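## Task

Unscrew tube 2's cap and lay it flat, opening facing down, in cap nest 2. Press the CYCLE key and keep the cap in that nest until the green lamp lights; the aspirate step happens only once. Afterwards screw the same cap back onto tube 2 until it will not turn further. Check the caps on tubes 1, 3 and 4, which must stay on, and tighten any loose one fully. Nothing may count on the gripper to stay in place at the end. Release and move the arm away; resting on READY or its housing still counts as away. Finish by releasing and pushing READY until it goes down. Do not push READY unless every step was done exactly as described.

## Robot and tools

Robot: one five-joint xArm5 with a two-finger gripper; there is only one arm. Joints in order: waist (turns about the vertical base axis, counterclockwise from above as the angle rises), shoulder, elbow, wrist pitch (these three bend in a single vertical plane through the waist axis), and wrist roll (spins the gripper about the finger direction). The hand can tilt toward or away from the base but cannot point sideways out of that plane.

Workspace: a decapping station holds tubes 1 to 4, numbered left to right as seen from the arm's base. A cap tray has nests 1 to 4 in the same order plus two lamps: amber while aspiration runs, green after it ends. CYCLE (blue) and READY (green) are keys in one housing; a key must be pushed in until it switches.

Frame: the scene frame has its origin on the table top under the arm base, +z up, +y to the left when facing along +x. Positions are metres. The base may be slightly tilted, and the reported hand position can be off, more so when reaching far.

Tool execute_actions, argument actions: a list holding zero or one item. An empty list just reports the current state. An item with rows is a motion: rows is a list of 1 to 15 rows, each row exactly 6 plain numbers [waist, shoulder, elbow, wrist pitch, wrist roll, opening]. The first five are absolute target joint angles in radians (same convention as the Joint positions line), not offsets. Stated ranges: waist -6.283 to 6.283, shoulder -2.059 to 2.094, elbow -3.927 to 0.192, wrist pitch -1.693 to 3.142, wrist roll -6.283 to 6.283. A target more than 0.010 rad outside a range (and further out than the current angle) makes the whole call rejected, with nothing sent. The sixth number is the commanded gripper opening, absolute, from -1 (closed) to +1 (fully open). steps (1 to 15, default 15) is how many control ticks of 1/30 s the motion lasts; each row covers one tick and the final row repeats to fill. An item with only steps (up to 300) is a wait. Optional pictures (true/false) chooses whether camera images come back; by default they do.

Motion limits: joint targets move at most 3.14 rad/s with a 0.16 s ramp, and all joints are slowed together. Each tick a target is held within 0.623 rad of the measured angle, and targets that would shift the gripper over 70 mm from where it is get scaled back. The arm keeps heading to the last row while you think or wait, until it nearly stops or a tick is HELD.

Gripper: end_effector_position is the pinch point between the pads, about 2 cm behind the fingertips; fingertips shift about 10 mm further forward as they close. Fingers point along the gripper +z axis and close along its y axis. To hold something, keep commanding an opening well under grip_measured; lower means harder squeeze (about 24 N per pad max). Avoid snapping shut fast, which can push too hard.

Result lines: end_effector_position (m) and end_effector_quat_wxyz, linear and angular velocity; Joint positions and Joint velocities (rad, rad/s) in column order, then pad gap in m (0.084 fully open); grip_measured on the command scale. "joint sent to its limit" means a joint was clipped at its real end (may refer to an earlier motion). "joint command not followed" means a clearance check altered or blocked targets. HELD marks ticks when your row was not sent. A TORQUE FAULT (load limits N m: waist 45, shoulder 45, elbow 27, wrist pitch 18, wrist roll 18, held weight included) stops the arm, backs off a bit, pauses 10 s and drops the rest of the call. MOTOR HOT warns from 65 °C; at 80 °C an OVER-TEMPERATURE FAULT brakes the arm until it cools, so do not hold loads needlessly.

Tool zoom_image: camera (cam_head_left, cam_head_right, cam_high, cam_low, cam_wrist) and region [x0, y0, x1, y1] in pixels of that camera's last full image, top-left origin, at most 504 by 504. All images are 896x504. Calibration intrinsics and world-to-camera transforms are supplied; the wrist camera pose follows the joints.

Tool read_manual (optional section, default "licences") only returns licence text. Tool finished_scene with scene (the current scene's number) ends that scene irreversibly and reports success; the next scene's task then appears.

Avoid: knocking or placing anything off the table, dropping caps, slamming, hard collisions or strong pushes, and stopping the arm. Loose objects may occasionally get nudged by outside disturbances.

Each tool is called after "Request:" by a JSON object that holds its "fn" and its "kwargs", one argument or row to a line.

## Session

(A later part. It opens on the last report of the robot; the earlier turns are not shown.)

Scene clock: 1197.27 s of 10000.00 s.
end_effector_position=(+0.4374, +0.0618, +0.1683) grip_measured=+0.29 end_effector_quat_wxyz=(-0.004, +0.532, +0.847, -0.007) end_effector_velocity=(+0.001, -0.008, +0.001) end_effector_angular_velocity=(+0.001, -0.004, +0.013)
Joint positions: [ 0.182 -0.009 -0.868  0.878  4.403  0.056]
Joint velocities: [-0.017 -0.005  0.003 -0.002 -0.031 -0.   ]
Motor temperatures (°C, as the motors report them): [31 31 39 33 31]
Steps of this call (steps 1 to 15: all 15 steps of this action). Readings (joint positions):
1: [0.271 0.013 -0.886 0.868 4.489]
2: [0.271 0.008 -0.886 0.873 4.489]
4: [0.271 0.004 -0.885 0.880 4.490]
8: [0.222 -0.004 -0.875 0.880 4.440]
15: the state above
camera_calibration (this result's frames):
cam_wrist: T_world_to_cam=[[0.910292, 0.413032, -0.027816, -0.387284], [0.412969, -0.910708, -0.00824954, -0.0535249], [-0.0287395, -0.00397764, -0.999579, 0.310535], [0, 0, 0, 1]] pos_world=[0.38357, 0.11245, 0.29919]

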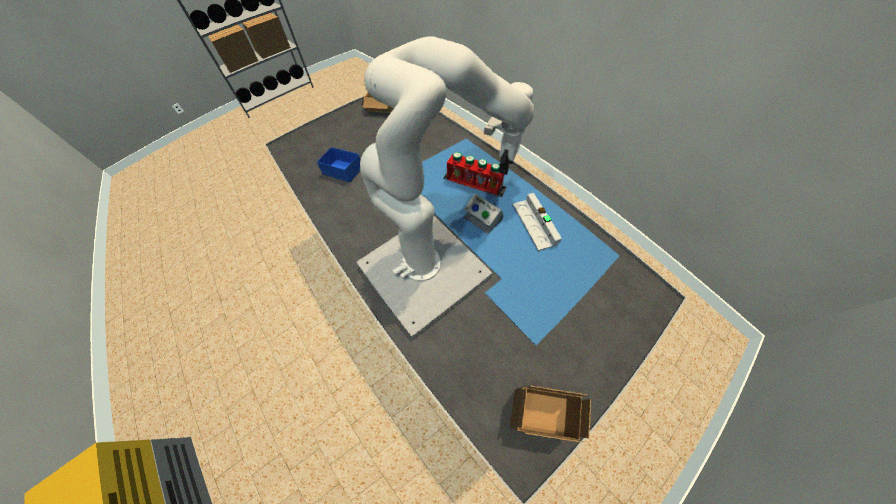

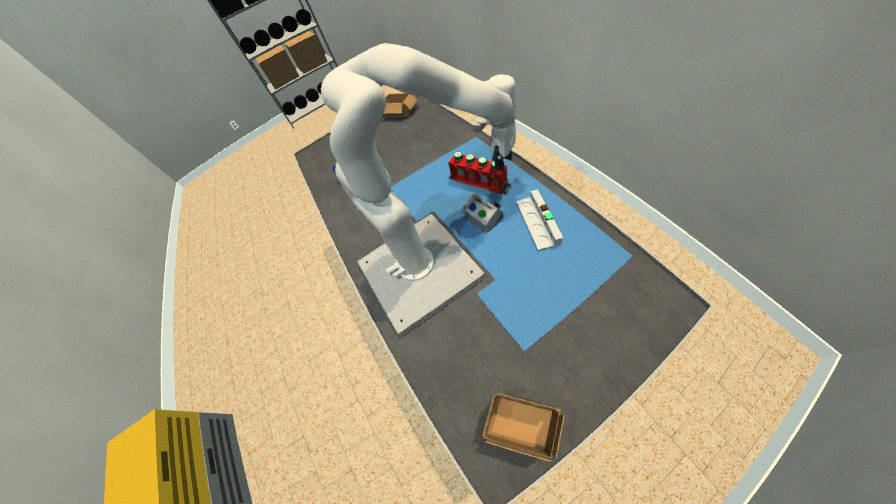

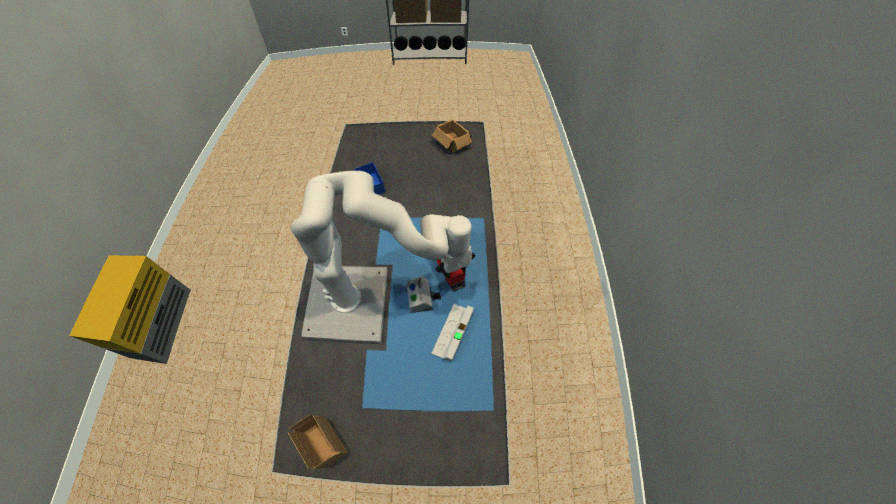

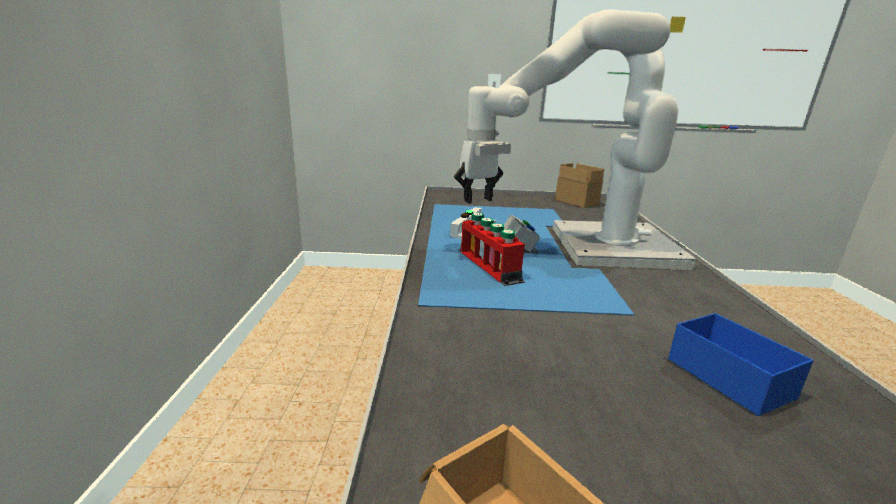

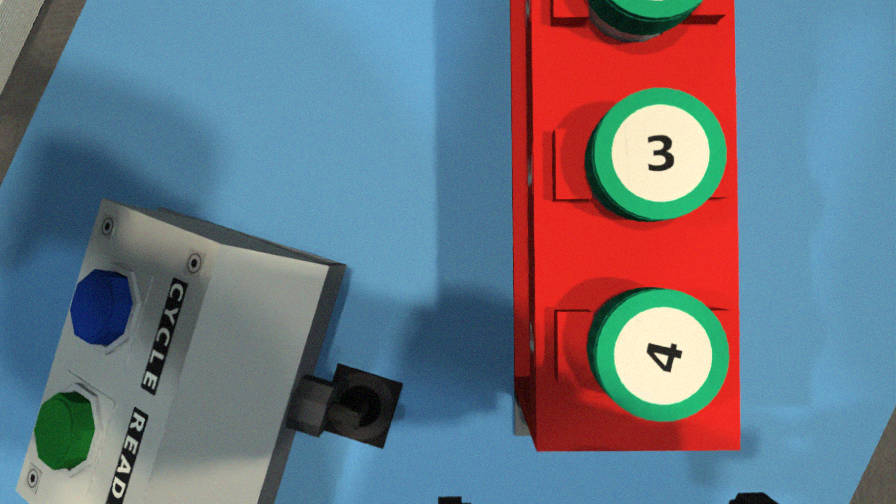

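Request:
{"fn": "execute_actions", "kwargs": {
  "actions": [
    {"rows":[[0.397,0.0,-0.875,0.882,4.62,0.3]],"steps":14}
  ],
  "pictures": false
}}

Request:
{"fn": "execute_actions", "kwargs": {
  "actions": [
    {"rows":[[0.397,0.05,-0.865,0.815,4.62,0.3],[0.397,0.05,-0.865,0.815,4.62,0.3],[0.397,0.05,-0.865,0.815,4.62,0.3],[0.397,0.076,-0.858,0.784,4.62,0.3],[0.397,0.076,-0.858,0.784,4.62,0.3],[0.397,0.076,-0.858,0.784,4.62,0.3],[0.397,0.076,-0.858,0.784,4.62,0.3],[0.397,0.076,-0.858,0.784,4.62,0.1],[0.397,0.076,-0.858,0.784,4.62,-0.1],[0.397,0.076,-0.858,0.784,4.62,-0.25],[0.397,0.076,-0.858,0.784,4.62,-0.4],[0.397,0.076,-0.858,0.784,4.62,-0.7],[0.397,0.076,-0.858,0.784,4.62,-1]],"steps":15}
  ],
  "pictures": false
}}

Request:
{"fn": "execute_actions", "kwargs": {
  "actions": [
    {"rows":[[0.397,0.076,-0.858,0.784,5.3,-1],[0.397,0.076,-0.858,0.784,5.3,-1],[0.397,0.076,-0.858,0.784,5.3,-1],[0.397,0.076,-0.858,0.784,5.3,-1],[0.397,0.076,-0.858,0.784,5.3,-1],[0.397,0.076,-0.858,0.784,5.3,-1],[0.397,0.076,-0.858,0.784,5.3,-1],[0.397,0.076,-0.858,0.784,5.3,-1],[0.397,0.076,-0.858,0.784,5.3,-1],[0.397,0.076,-0.858,0.784,5.3,-1],[0.397,0.076,-0.858,0.784,5.3,-1],[0.397,0.076,-0.858,0.784,5.3,-0.4],[0.397,0.076,-0.858,0.784,5.3,-0.2],[0.397,0.076,-0.858,0.784,5.3,-0.05]],"steps":15}
  ],
  "pictures": false
}}

Request:
{"fn": "execute_actions", "kwargs": {
  "actions": [
    {"rows":[[0.397,0.05,-0.865,0.815,5.3,-0.05],[0.397,0,-0.875,0.882,5.3,-0.05],[0.397,0,-0.875,0.882,5.3,-0.05],[0.397,0,-0.875,0.882,5.3,-0.05],[0.397,0,-0.875,0.882,5.3,-0.05],[0.397,0,-0.875,0.882,5.3,-0.05],[0.397,0,-0.875,0.882,5.3,-0.05],[0.25,-0.01,-0.868,0.878,4.47,0.3]],"steps":15}
  ],
  "pictures": false
}}

Request:
{"fn": "execute_actions", "kwargs": {
  "actions": [
    {"rows":[[0.25,-0.01,-0.868,0.878,4.47,0.3]],"steps":9}
  ]
}}

Scene clock: 1211.87 s of 10000.00 s.
end_effector_position=(+0.4157, +0.1512, +0.1661) grip_measured=+0.29 end_effector_quat_wxyz=(-0.006, +0.533, +0.846, -0.009) end_effector_velocity=(-0.007, +0.021, +0.000) end_effector_angular_velocity=(-0.001, -0.000, -0.023)
Joint positions: [ 0.392 -0.    -0.875  0.882  4.614  0.056]
Joint velocities: [ 0.05   0.002 -0.003  0.002  0.073  0.   ]
Motor temperatures (°C, as the motors report them): [31 31 39 33 31]
Steps of this call (steps 1 to 15: the robot went on to your last target; steps 16 to 424: nothing new was sent; steps 425 to 438: all 14 steps of this action). Readings (joint positions):
425: [0.180 -0.010 -0.868 0.878 4.400]
426: [0.182 -0.010 -0.868 0.878 4.404]
428: [0.217 -0.008 -0.869 0.879 4.443]
432: [0.337 -0.003 -0.873 0.881 4.556]
438: the state above

Scene clock: 1212.37 s of 10000.00 s.
end_effector_position=(+0.4182, +0.1543, +0.1325) grip_measured=-0.25 end_effector_quat_wxyz=(-0.007, +0.533, +0.846, -0.010) end_effector_velocity=(+0.002, +0.001, +0.000) end_effector_angular_velocity=(+0.003, -0.008, -0.001)
Joint positions: [ 0.396  0.074 -0.855  0.79   4.62   0.033]
Joint velocities: [-0.     0.001 -0.    -0.009  0.     0.001]
Motor temperatures (°C, as the motors report them): [31 31 39 33 31]
Steps of this call (steps 1 to 15: all 15 steps of this action). Readings (joint positions):
1: [0.393 -0.000 -0.875 0.882 4.616]
2: [0.394 0.001 -0.875 0.879 4.617]
4: [0.395 0.018 -0.873 0.854 4.619]
8: [0.396 0.061 -0.860 0.805 4.620]
15: the state above

Scene clock: 1212.87 s of 10000.00 s.
end_effector_position=(+0.4176, +0.1552, +0.1309) grip_measured=-0.24 end_effector_quat_wxyz=(-0.004, +0.776, +0.630, -0.013) end_effector_velocity=(+0.006, +0.000, +0.004) end_effector_angular_velocity=(-0.002, -0.020, -0.319)
Joint positions: [ 0.399  0.078 -0.855  0.789  5.275  0.034]
Joint velocities: [-0.004 -0.002 -0.008 -0.007  0.315  0.061]
Motor temperatures (°C, as the motors report them): [31 31 39 33 31]
Steps of this call (steps 1 to 15: all 15 steps of this action). Readings (joint positions):
1: [0.396 0.074 -0.855 0.790 4.620]
2: [0.396 0.074 -0.855 0.790 4.624]
4: [0.396 0.075 -0.855 0.789 4.667]
8: [0.397 0.077 -0.854 0.788 4.942]
15: the state above

Scene clock: 1213.37 s of 10000.00 s.
end_effector_position=(+0.4254, +0.1230, +0.1672) grip_measured=+0.29 end_effector_quat_wxyz=(-0.003, +0.701, +0.713, -0.008) end_effector_velocity=(+0.063, -0.245, +0.008) end_effector_angular_velocity=(+0.035, +0.009, +2.111)
Joint positions: [ 0.324 -0.005 -0.871  0.877  4.975  0.056]
Joint velocities: [-0.574 -0.04   0.024  0.009 -2.686  0.003]
Motor temperatures (°C, as the motors report them): [31 31 39 33 31]
Steps of this call (steps 1 to 15: all 15 steps of this action). Readings (joint positions):
1: [0.399 0.078 -0.857 0.787 5.284]
2: [0.398 0.076 -0.859 0.788 5.289]
4: [0.398 0.057 -0.866 0.810 5.295]
8: [0.396 0.008 -0.883 0.859 5.299]
15: the state above

Scene clock: 1213.67 s of 10000.00 s.
end_effector_position=(+0.4321, +0.0922, +0.1682) grip_measured=+0.29 end_effector_quat_wxyz=(-0.004, +0.540, +0.841, -0.007) end_effector_velocity=(+0.001, -0.007, +0.001) end_effector_angular_velocity=(+0.004, +0.001, +0.261)
Joint positions: [ 0.252 -0.01  -0.868  0.878  4.493  0.056]
Joint velocities: [-0.016 -0.003  0.001  0.001 -0.278  0.   ]
Motor temperatures (°C, as the motors report them): [31 31 39 33 31]
Steps of this call (steps 1 to 9: all 9 steps of this action). Readings (joint positions):
1: [0.305 -0.006 -0.871 0.877 4.885]
2: [0.289 -0.007 -0.870 0.877 4.797]
4: [0.266 -0.009 -0.869 0.878 4.646]
8: [0.253 -0.010 -0.868 0.878 4.504]
9: the state above
camera_calibration (this result's frames):
cam_wrist: T_world_to_cam=[[0.918408, 0.394682, -0.0274376, -0.396862], [0.394621, -0.918811, -0.007818, -0.0151012], [-0.0282956, -0.00364734, -0.999593, 0.310248], [0, 0, 0, 1]] pos_world=[0.379219, 0.143891, 0.299115]

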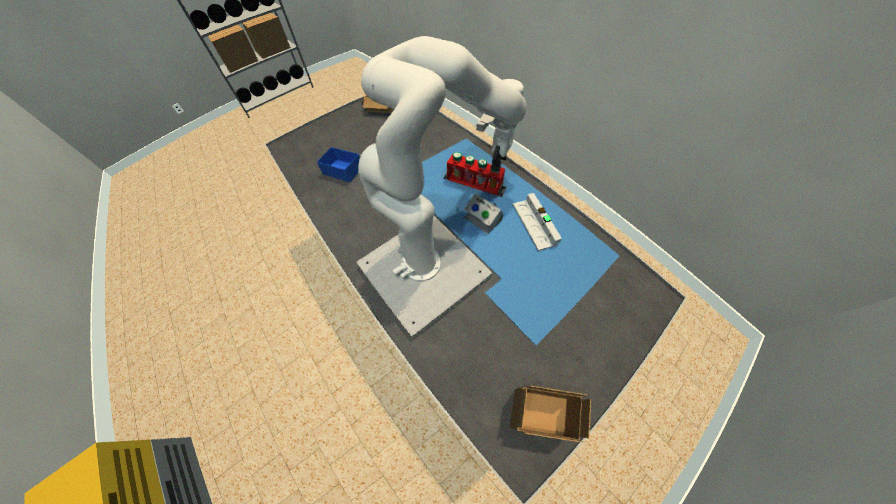

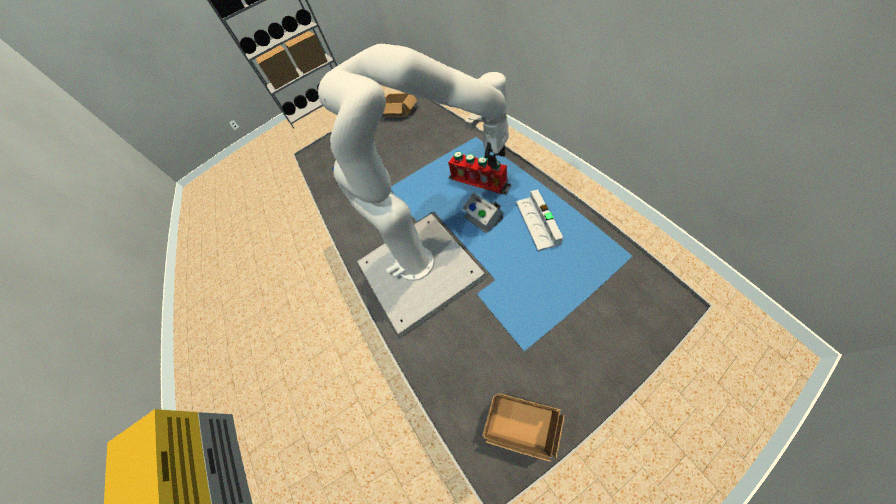

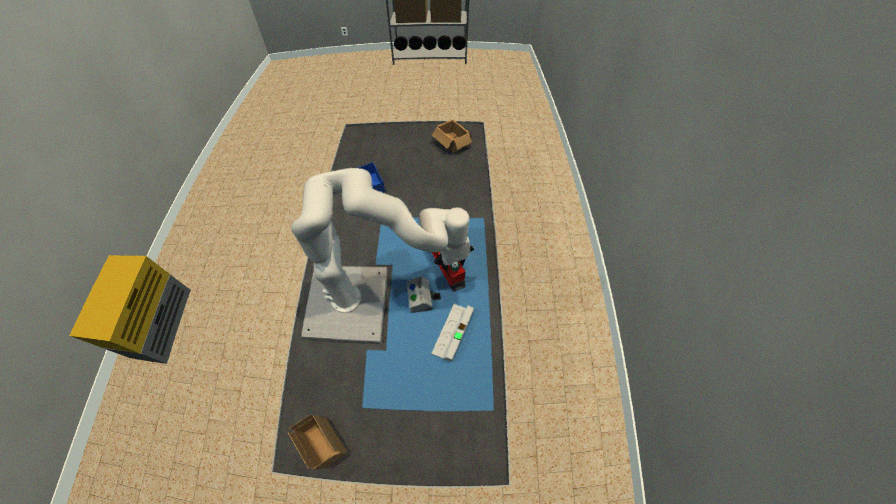

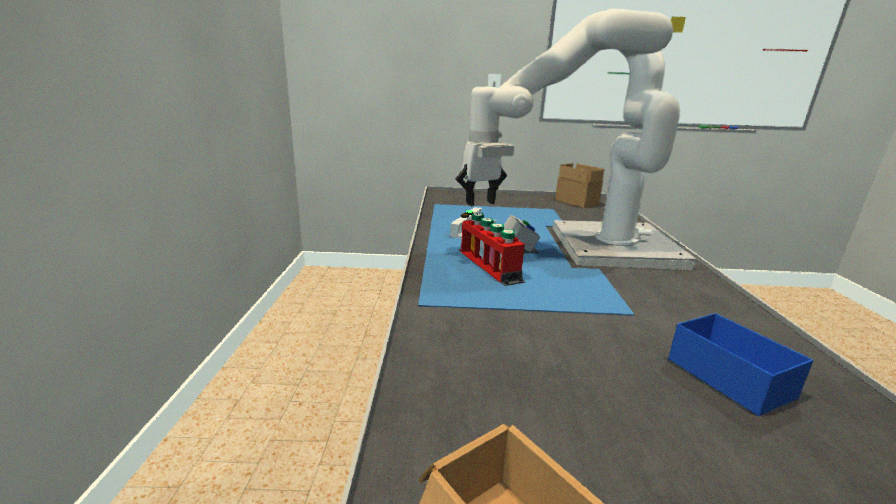

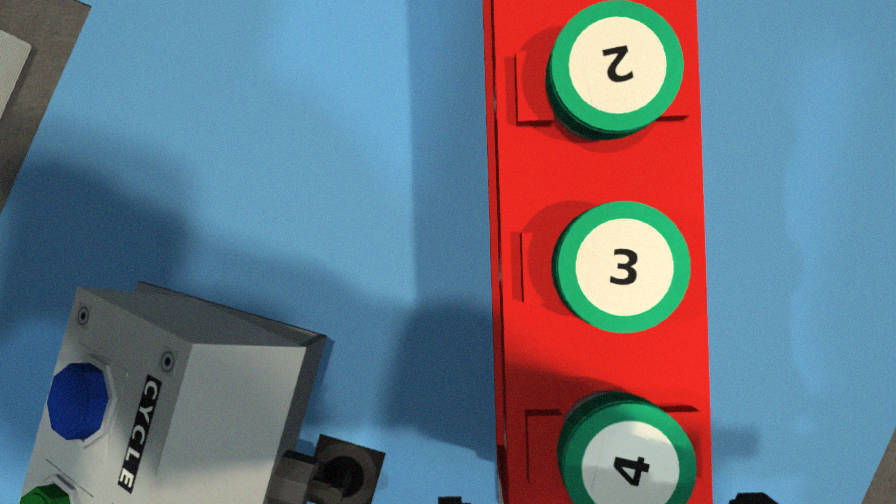

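Request:
{"fn": "execute_actions", "kwargs": {
  "actions": [
    {"rows":[[0.41,-0.01,-0.868,0.878,4.65,0.3]],"steps":15}
  ]
}}

Scene clock: 1217.67 s of 10000.00 s.
end_effector_position=(+0.4127, +0.1577, +0.1681) grip_measured=+0.29 end_effector_quat_wxyz=(-0.004, +0.540, +0.841, -0.007) end_effector_velocity=(-0.002, +0.006, +0.000) end_effector_angular_velocity=(-0.000, -0.000, -0.008)
Joint positions: [ 0.408 -0.01  -0.868  0.878  4.648  0.056]
Joint velocities: [ 0.013  0.001 -0.002  0.001  0.021 -0.   ]
Motor temperatures (°C, as the motors report them): [31 31 39 33 31]
Steps of this call (steps 1 to 30: the robot went on to your last target; steps 31 to 105: nothing new was sent; steps 106 to 120: all 15 steps of this action). Readings (joint positions):
106: [0.250 -0.010 -0.868 0.878 4.470]
107: [0.252 -0.010 -0.868 0.878 4.474]
109: [0.284 -0.010 -0.868 0.878 4.514]
113: [0.386 -0.010 -0.868 0.878 4.618]
120: the state above
camera_calibration (this result's frames):
cam_wrist: T_world_to_cam=[[0.918375, 0.394757, -0.0274792, -0.404904], [0.394697, -0.918778, -0.00781115, 0.0526988], [-0.0283308, -0.00367238, -0.999592, 0.309813], [0, 0, 0, 1]] pos_world=[0.359831, 0.209395, 0.298971]

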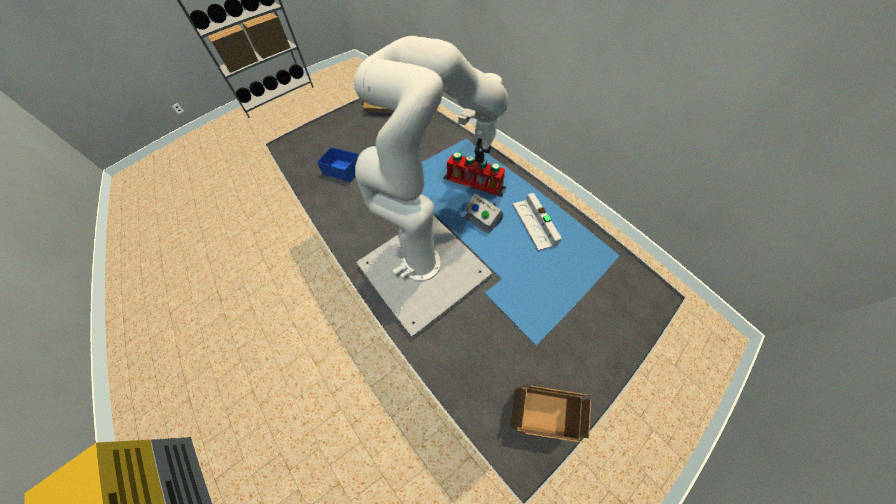

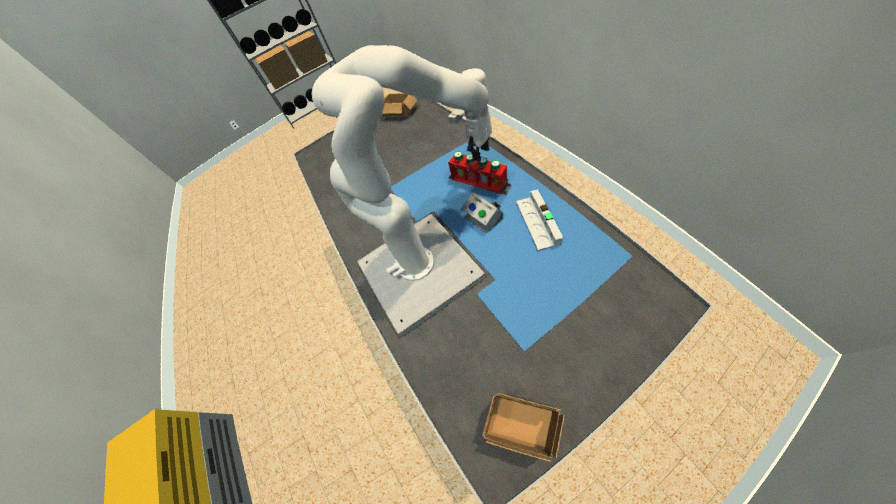

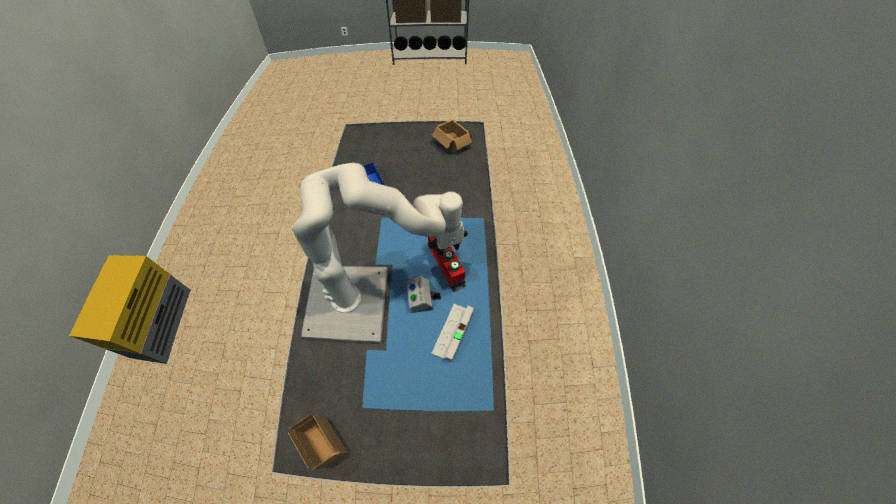

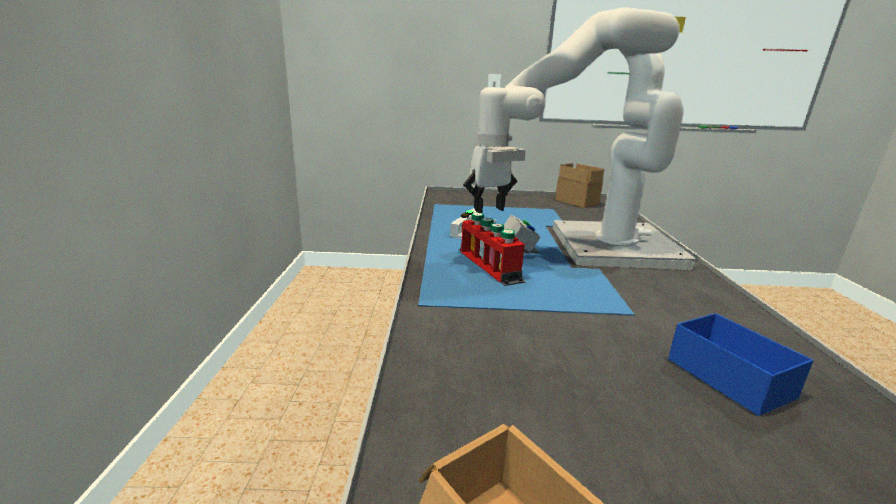

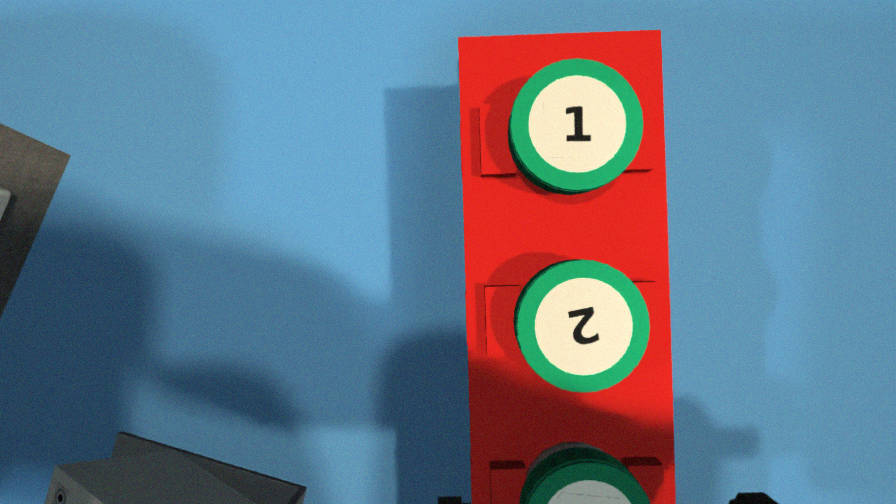

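Request:
{"fn": "execute_actions", "kwargs": {
  "actions": [
    {"rows":[[0.3,-0.2,-0.72,0.92,3.9,-1]],"steps":15}
  ],
  "pictures": false
}}

Request:
{"fn": "execute_actions", "kwargs": {
  "actions": [
    {"rows":[[0.03,-0.33,-0.58,0.91,3.12,-1]],"steps":15}
  ],
  "pictures": false
}}

Request:
{"fn": "execute_actions", "kwargs": {
  "actions": [
    {"rows":[[0.03,-0.45,-0.25,0.70,3.12,-1]],"steps":15}
  ]
}}

Scene clock: 1222.90 s of 10000.00 s.
end_effector_position=(+0.3821, +0.1021, +0.1865) grip_measured=-1.00 end_effector_quat_wxyz=(-0.006, +0.264, +0.965, -0.005) end_effector_velocity=(-0.017, -0.019, +0.001) end_effector_angular_velocity=(+0.002, +0.014, +0.402)
Joint positions: [ 0.303 -0.194 -0.725  0.919  3.935  0.   ]
Joint velocities: [-0.035 -0.065  0.061  0.015 -0.437  0.   ]
Motor temperatures (°C, as the motors report them): [31 31 39 33 31]
Steps of this call (steps 1 to 15: the robot went on to your last target; steps 16 to 142: nothing new was sent; steps 143 to 157: all 15 steps of this action). Readings (joint positions):
143: [0.410 -0.010 -0.868 0.878 4.650]
144: [0.410 -0.011 -0.867 0.878 4.646]
146: [0.403 -0.023 -0.857 0.881 4.603]
150: [0.355 -0.104 -0.794 0.899 4.326]
157: the state above

Scene clock: 1223.40 s of 10000.00 s.
end_effector_position=(+0.3568, +0.0018, +0.1820) grip_measured=-1.00 end_effector_quat_wxyz=(-0.007, +0.019, +1.000, -0.004) end_effector_velocity=(-0.029, -0.073, -0.004) end_effector_angular_velocity=(+0.008, -0.002, +0.557)
Joint positions: [ 0.045 -0.322 -0.588  0.911  3.181  0.   ]
Joint velocities: [-0.206 -0.105  0.109 -0.01  -0.763  0.   ]
Motor temperatures (°C, as the motors report them): [31 31 39 33 31]
Steps of this call (steps 1 to 15: all 15 steps of this action). Readings (joint positions):
1: [0.302 -0.196 -0.723 0.919 3.923]
2: [0.300 -0.198 -0.721 0.919 3.911]
4: [0.282 -0.208 -0.711 0.918 3.860]
8: [0.177 -0.258 -0.657 0.915 3.611]
15: the state above

Scene clock: 1223.90 s of 10000.00 s.
end_effector_position=(+0.2836, -0.0031, +0.1144) grip_measured=-1.00 end_effector_quat_wxyz=(-0.007, -0.004, +1.000, -0.003) end_effector_velocity=(-0.010, -0.001, -0.011) end_effector_angular_velocity=(-0.000, -0.036, +0.003)
Joint positions: [ 0.03  -0.447 -0.259  0.706  3.121  0.   ]
Joint velocities: [-0.005 -0.04   0.077 -0.073 -0.008  0.   ]
Motor temperatures (°C, as the motors report them): [31 31 39 33 31]
Steps of this call (steps 1 to 15: all 15 steps of this action). Readings (joint positions):
1: [0.040 -0.325 -0.585 0.910 3.160]
2: [0.037 -0.328 -0.581 0.907 3.148]
4: [0.035 -0.345 -0.541 0.879 3.137]
8: [0.033 -0.403 -0.374 0.781 3.128]
15: the state above
camera_calibration (this result's frames):
cam_wrist: T_world_to_cam=[[0.0146385, 0.999719, -0.0186704, 0.0328284], [0.999628, -0.0150614, -0.022719, -0.21151], [-0.0229938, -0.0183309, -0.999568, 0.250334], [0, 0, 0, 1]] pos_world=[0.216707, -0.031416, 0.246033]

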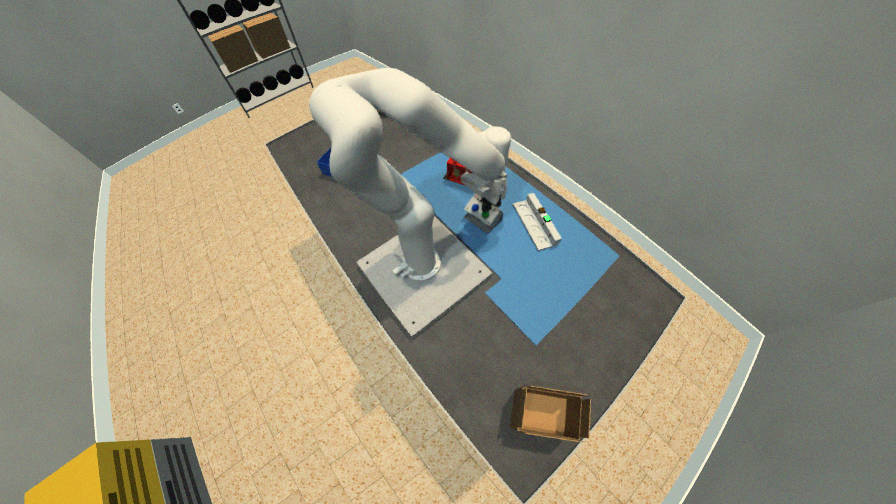

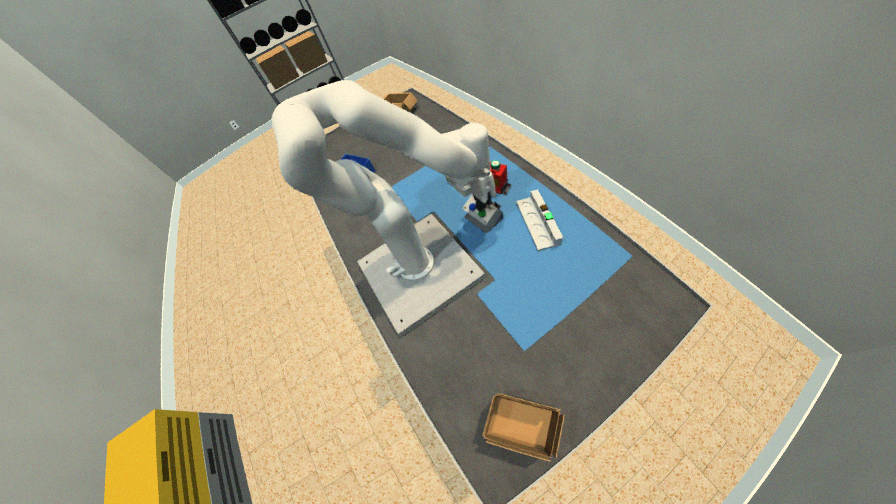

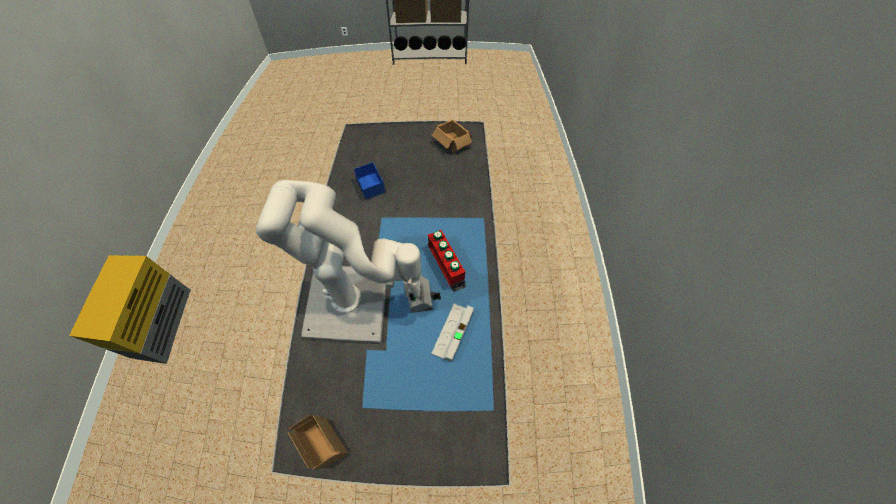

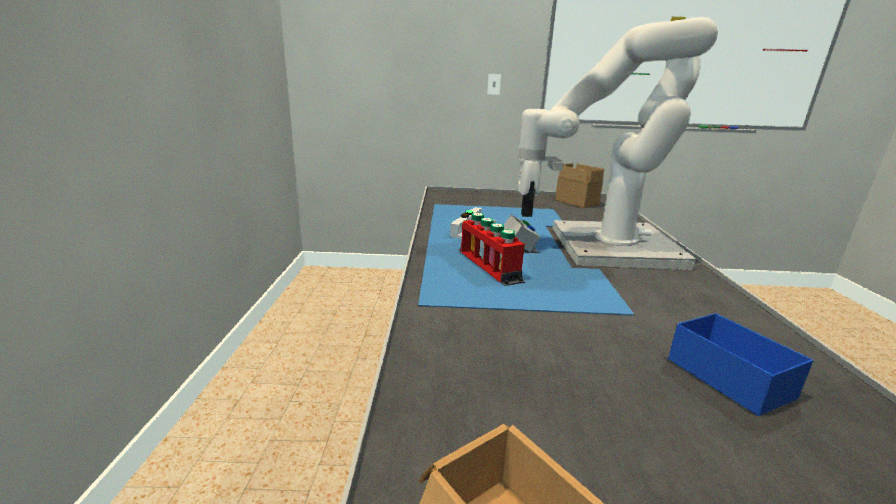

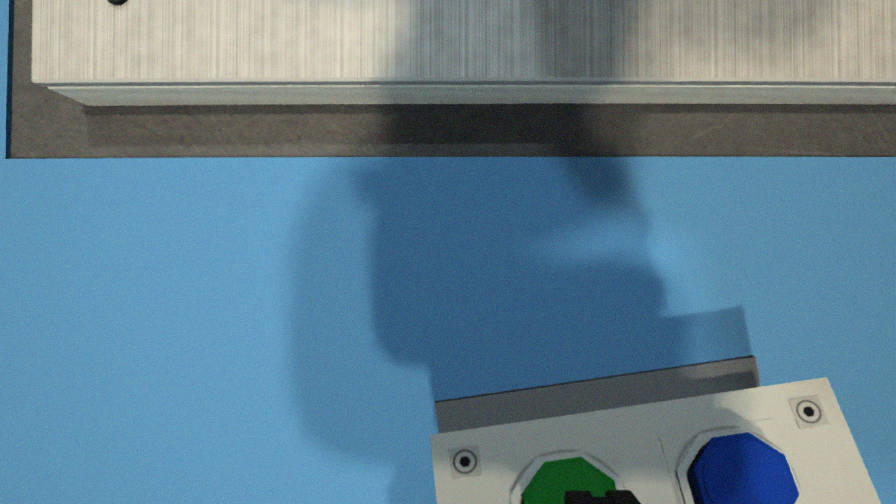

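Request:
{"fn": "execute_actions", "kwargs": {
  "actions": [
    {"rows":[[0.03,-0.437,-0.21,0.65,3.12,-1],[0.03,-0.437,-0.21,0.65,3.12,-1],[0.03,-0.437,-0.21,0.65,3.12,-1],[0.03,-0.425,-0.175,0.60,3.12,-1]],"steps":15}
  ]
}}

Scene clock: 1225.97 s of 10000.00 s.
end_effector_position=(+0.2635, -0.0032, +0.0860) grip_measured=-1.00 end_effector_quat_wxyz=(-0.010, -0.004, +1.000, -0.003) end_effector_velocity=(+0.002, +0.000, +0.003) end_effector_angular_velocity=(-0.000, -0.003, -0.001)
Joint positions: [ 0.03  -0.422 -0.172  0.599  3.12   0.   ]
Joint velocities: [ 0.    -0.008 -0.007  0.011  0.001  0.   ]
Motor temperatures (°C, as the motors report them): [31 31 39 33 31]
The task's run ended inside this call: 6 steps that you had sent did not run.
Steps of this call (steps 1 to 15: the robot went on to your last target; steps 16 to 53: nothing new was sent; steps 54 to 62: the first 9 steps of this action). Readings (joint positions):
54: [0.030 -0.450 -0.250 0.700 3.120]
55: [0.030 -0.450 -0.248 0.697 3.120]
57: [0.030 -0.445 -0.234 0.678 3.120]
61: [0.030 -0.431 -0.193 0.627 3.120]
62: [0.030 -0.429 -0.187 0.619 3.120]
camera_calibration (this result's frames):
cam_wrist: T_world_to_cam=[[0.014533, 0.99972, -0.0186755, 0.0327178], [0.999496, -0.0150517, -0.0279431, -0.19159], [-0.0282163, -0.01826, -0.999435, 0.222885], [0, 0, 0, 1]] pos_world=[0.197307, -0.0315225, 0.218016]
The task's run has ended: the event that ends the task has happened.

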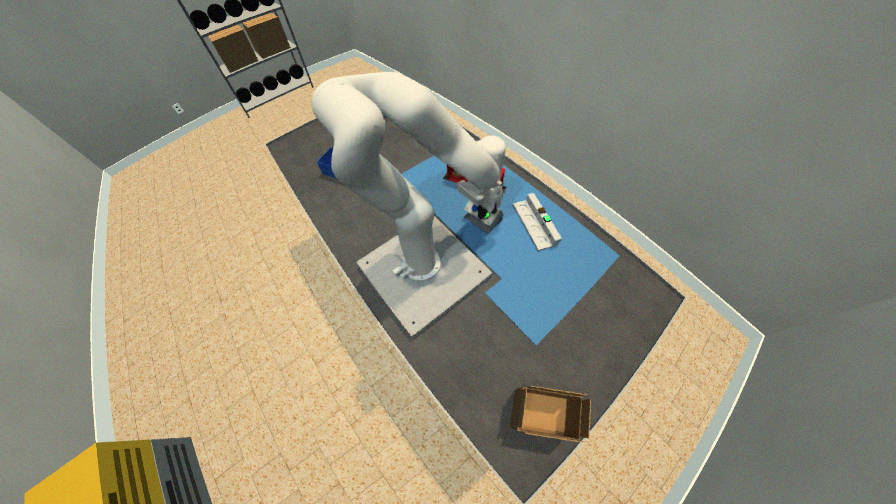

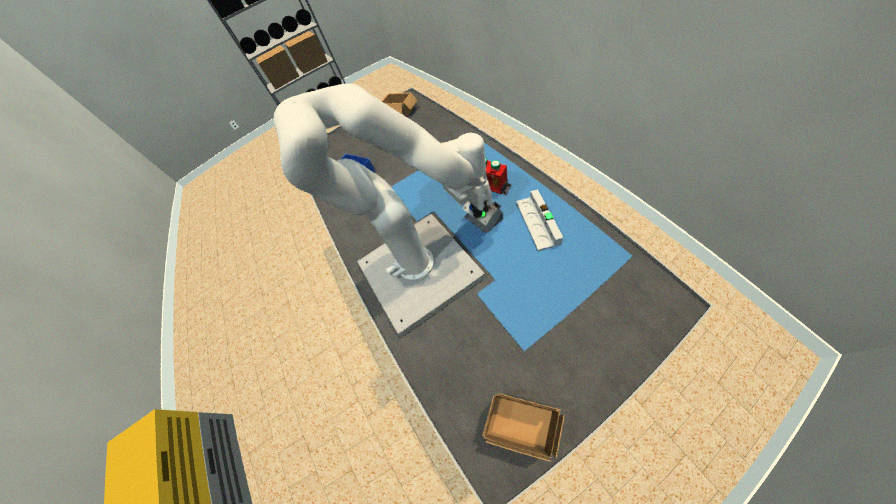

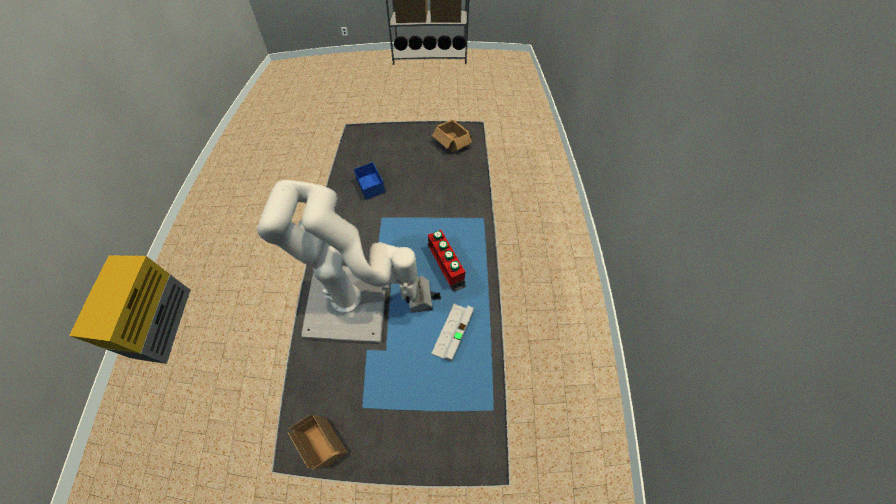

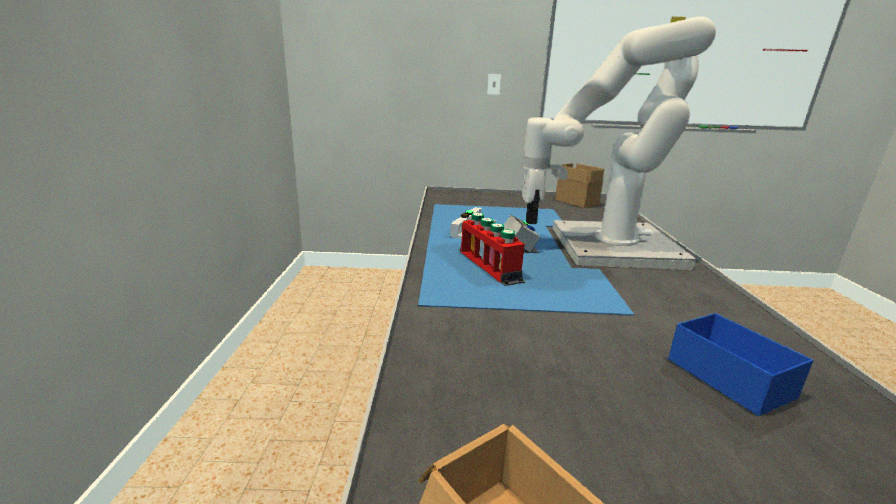

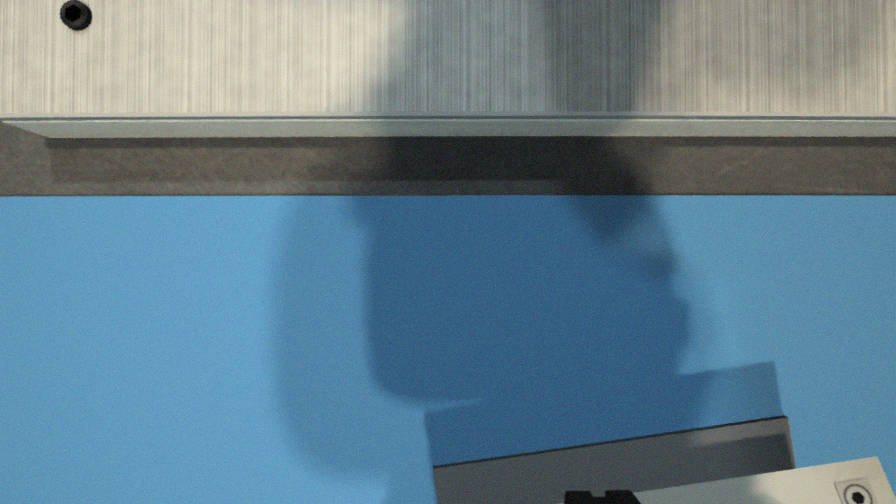

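Request:
{"fn": "finished_scene", "kwargs": {
  "scene": 2
}}

The scene is finished: the task was done.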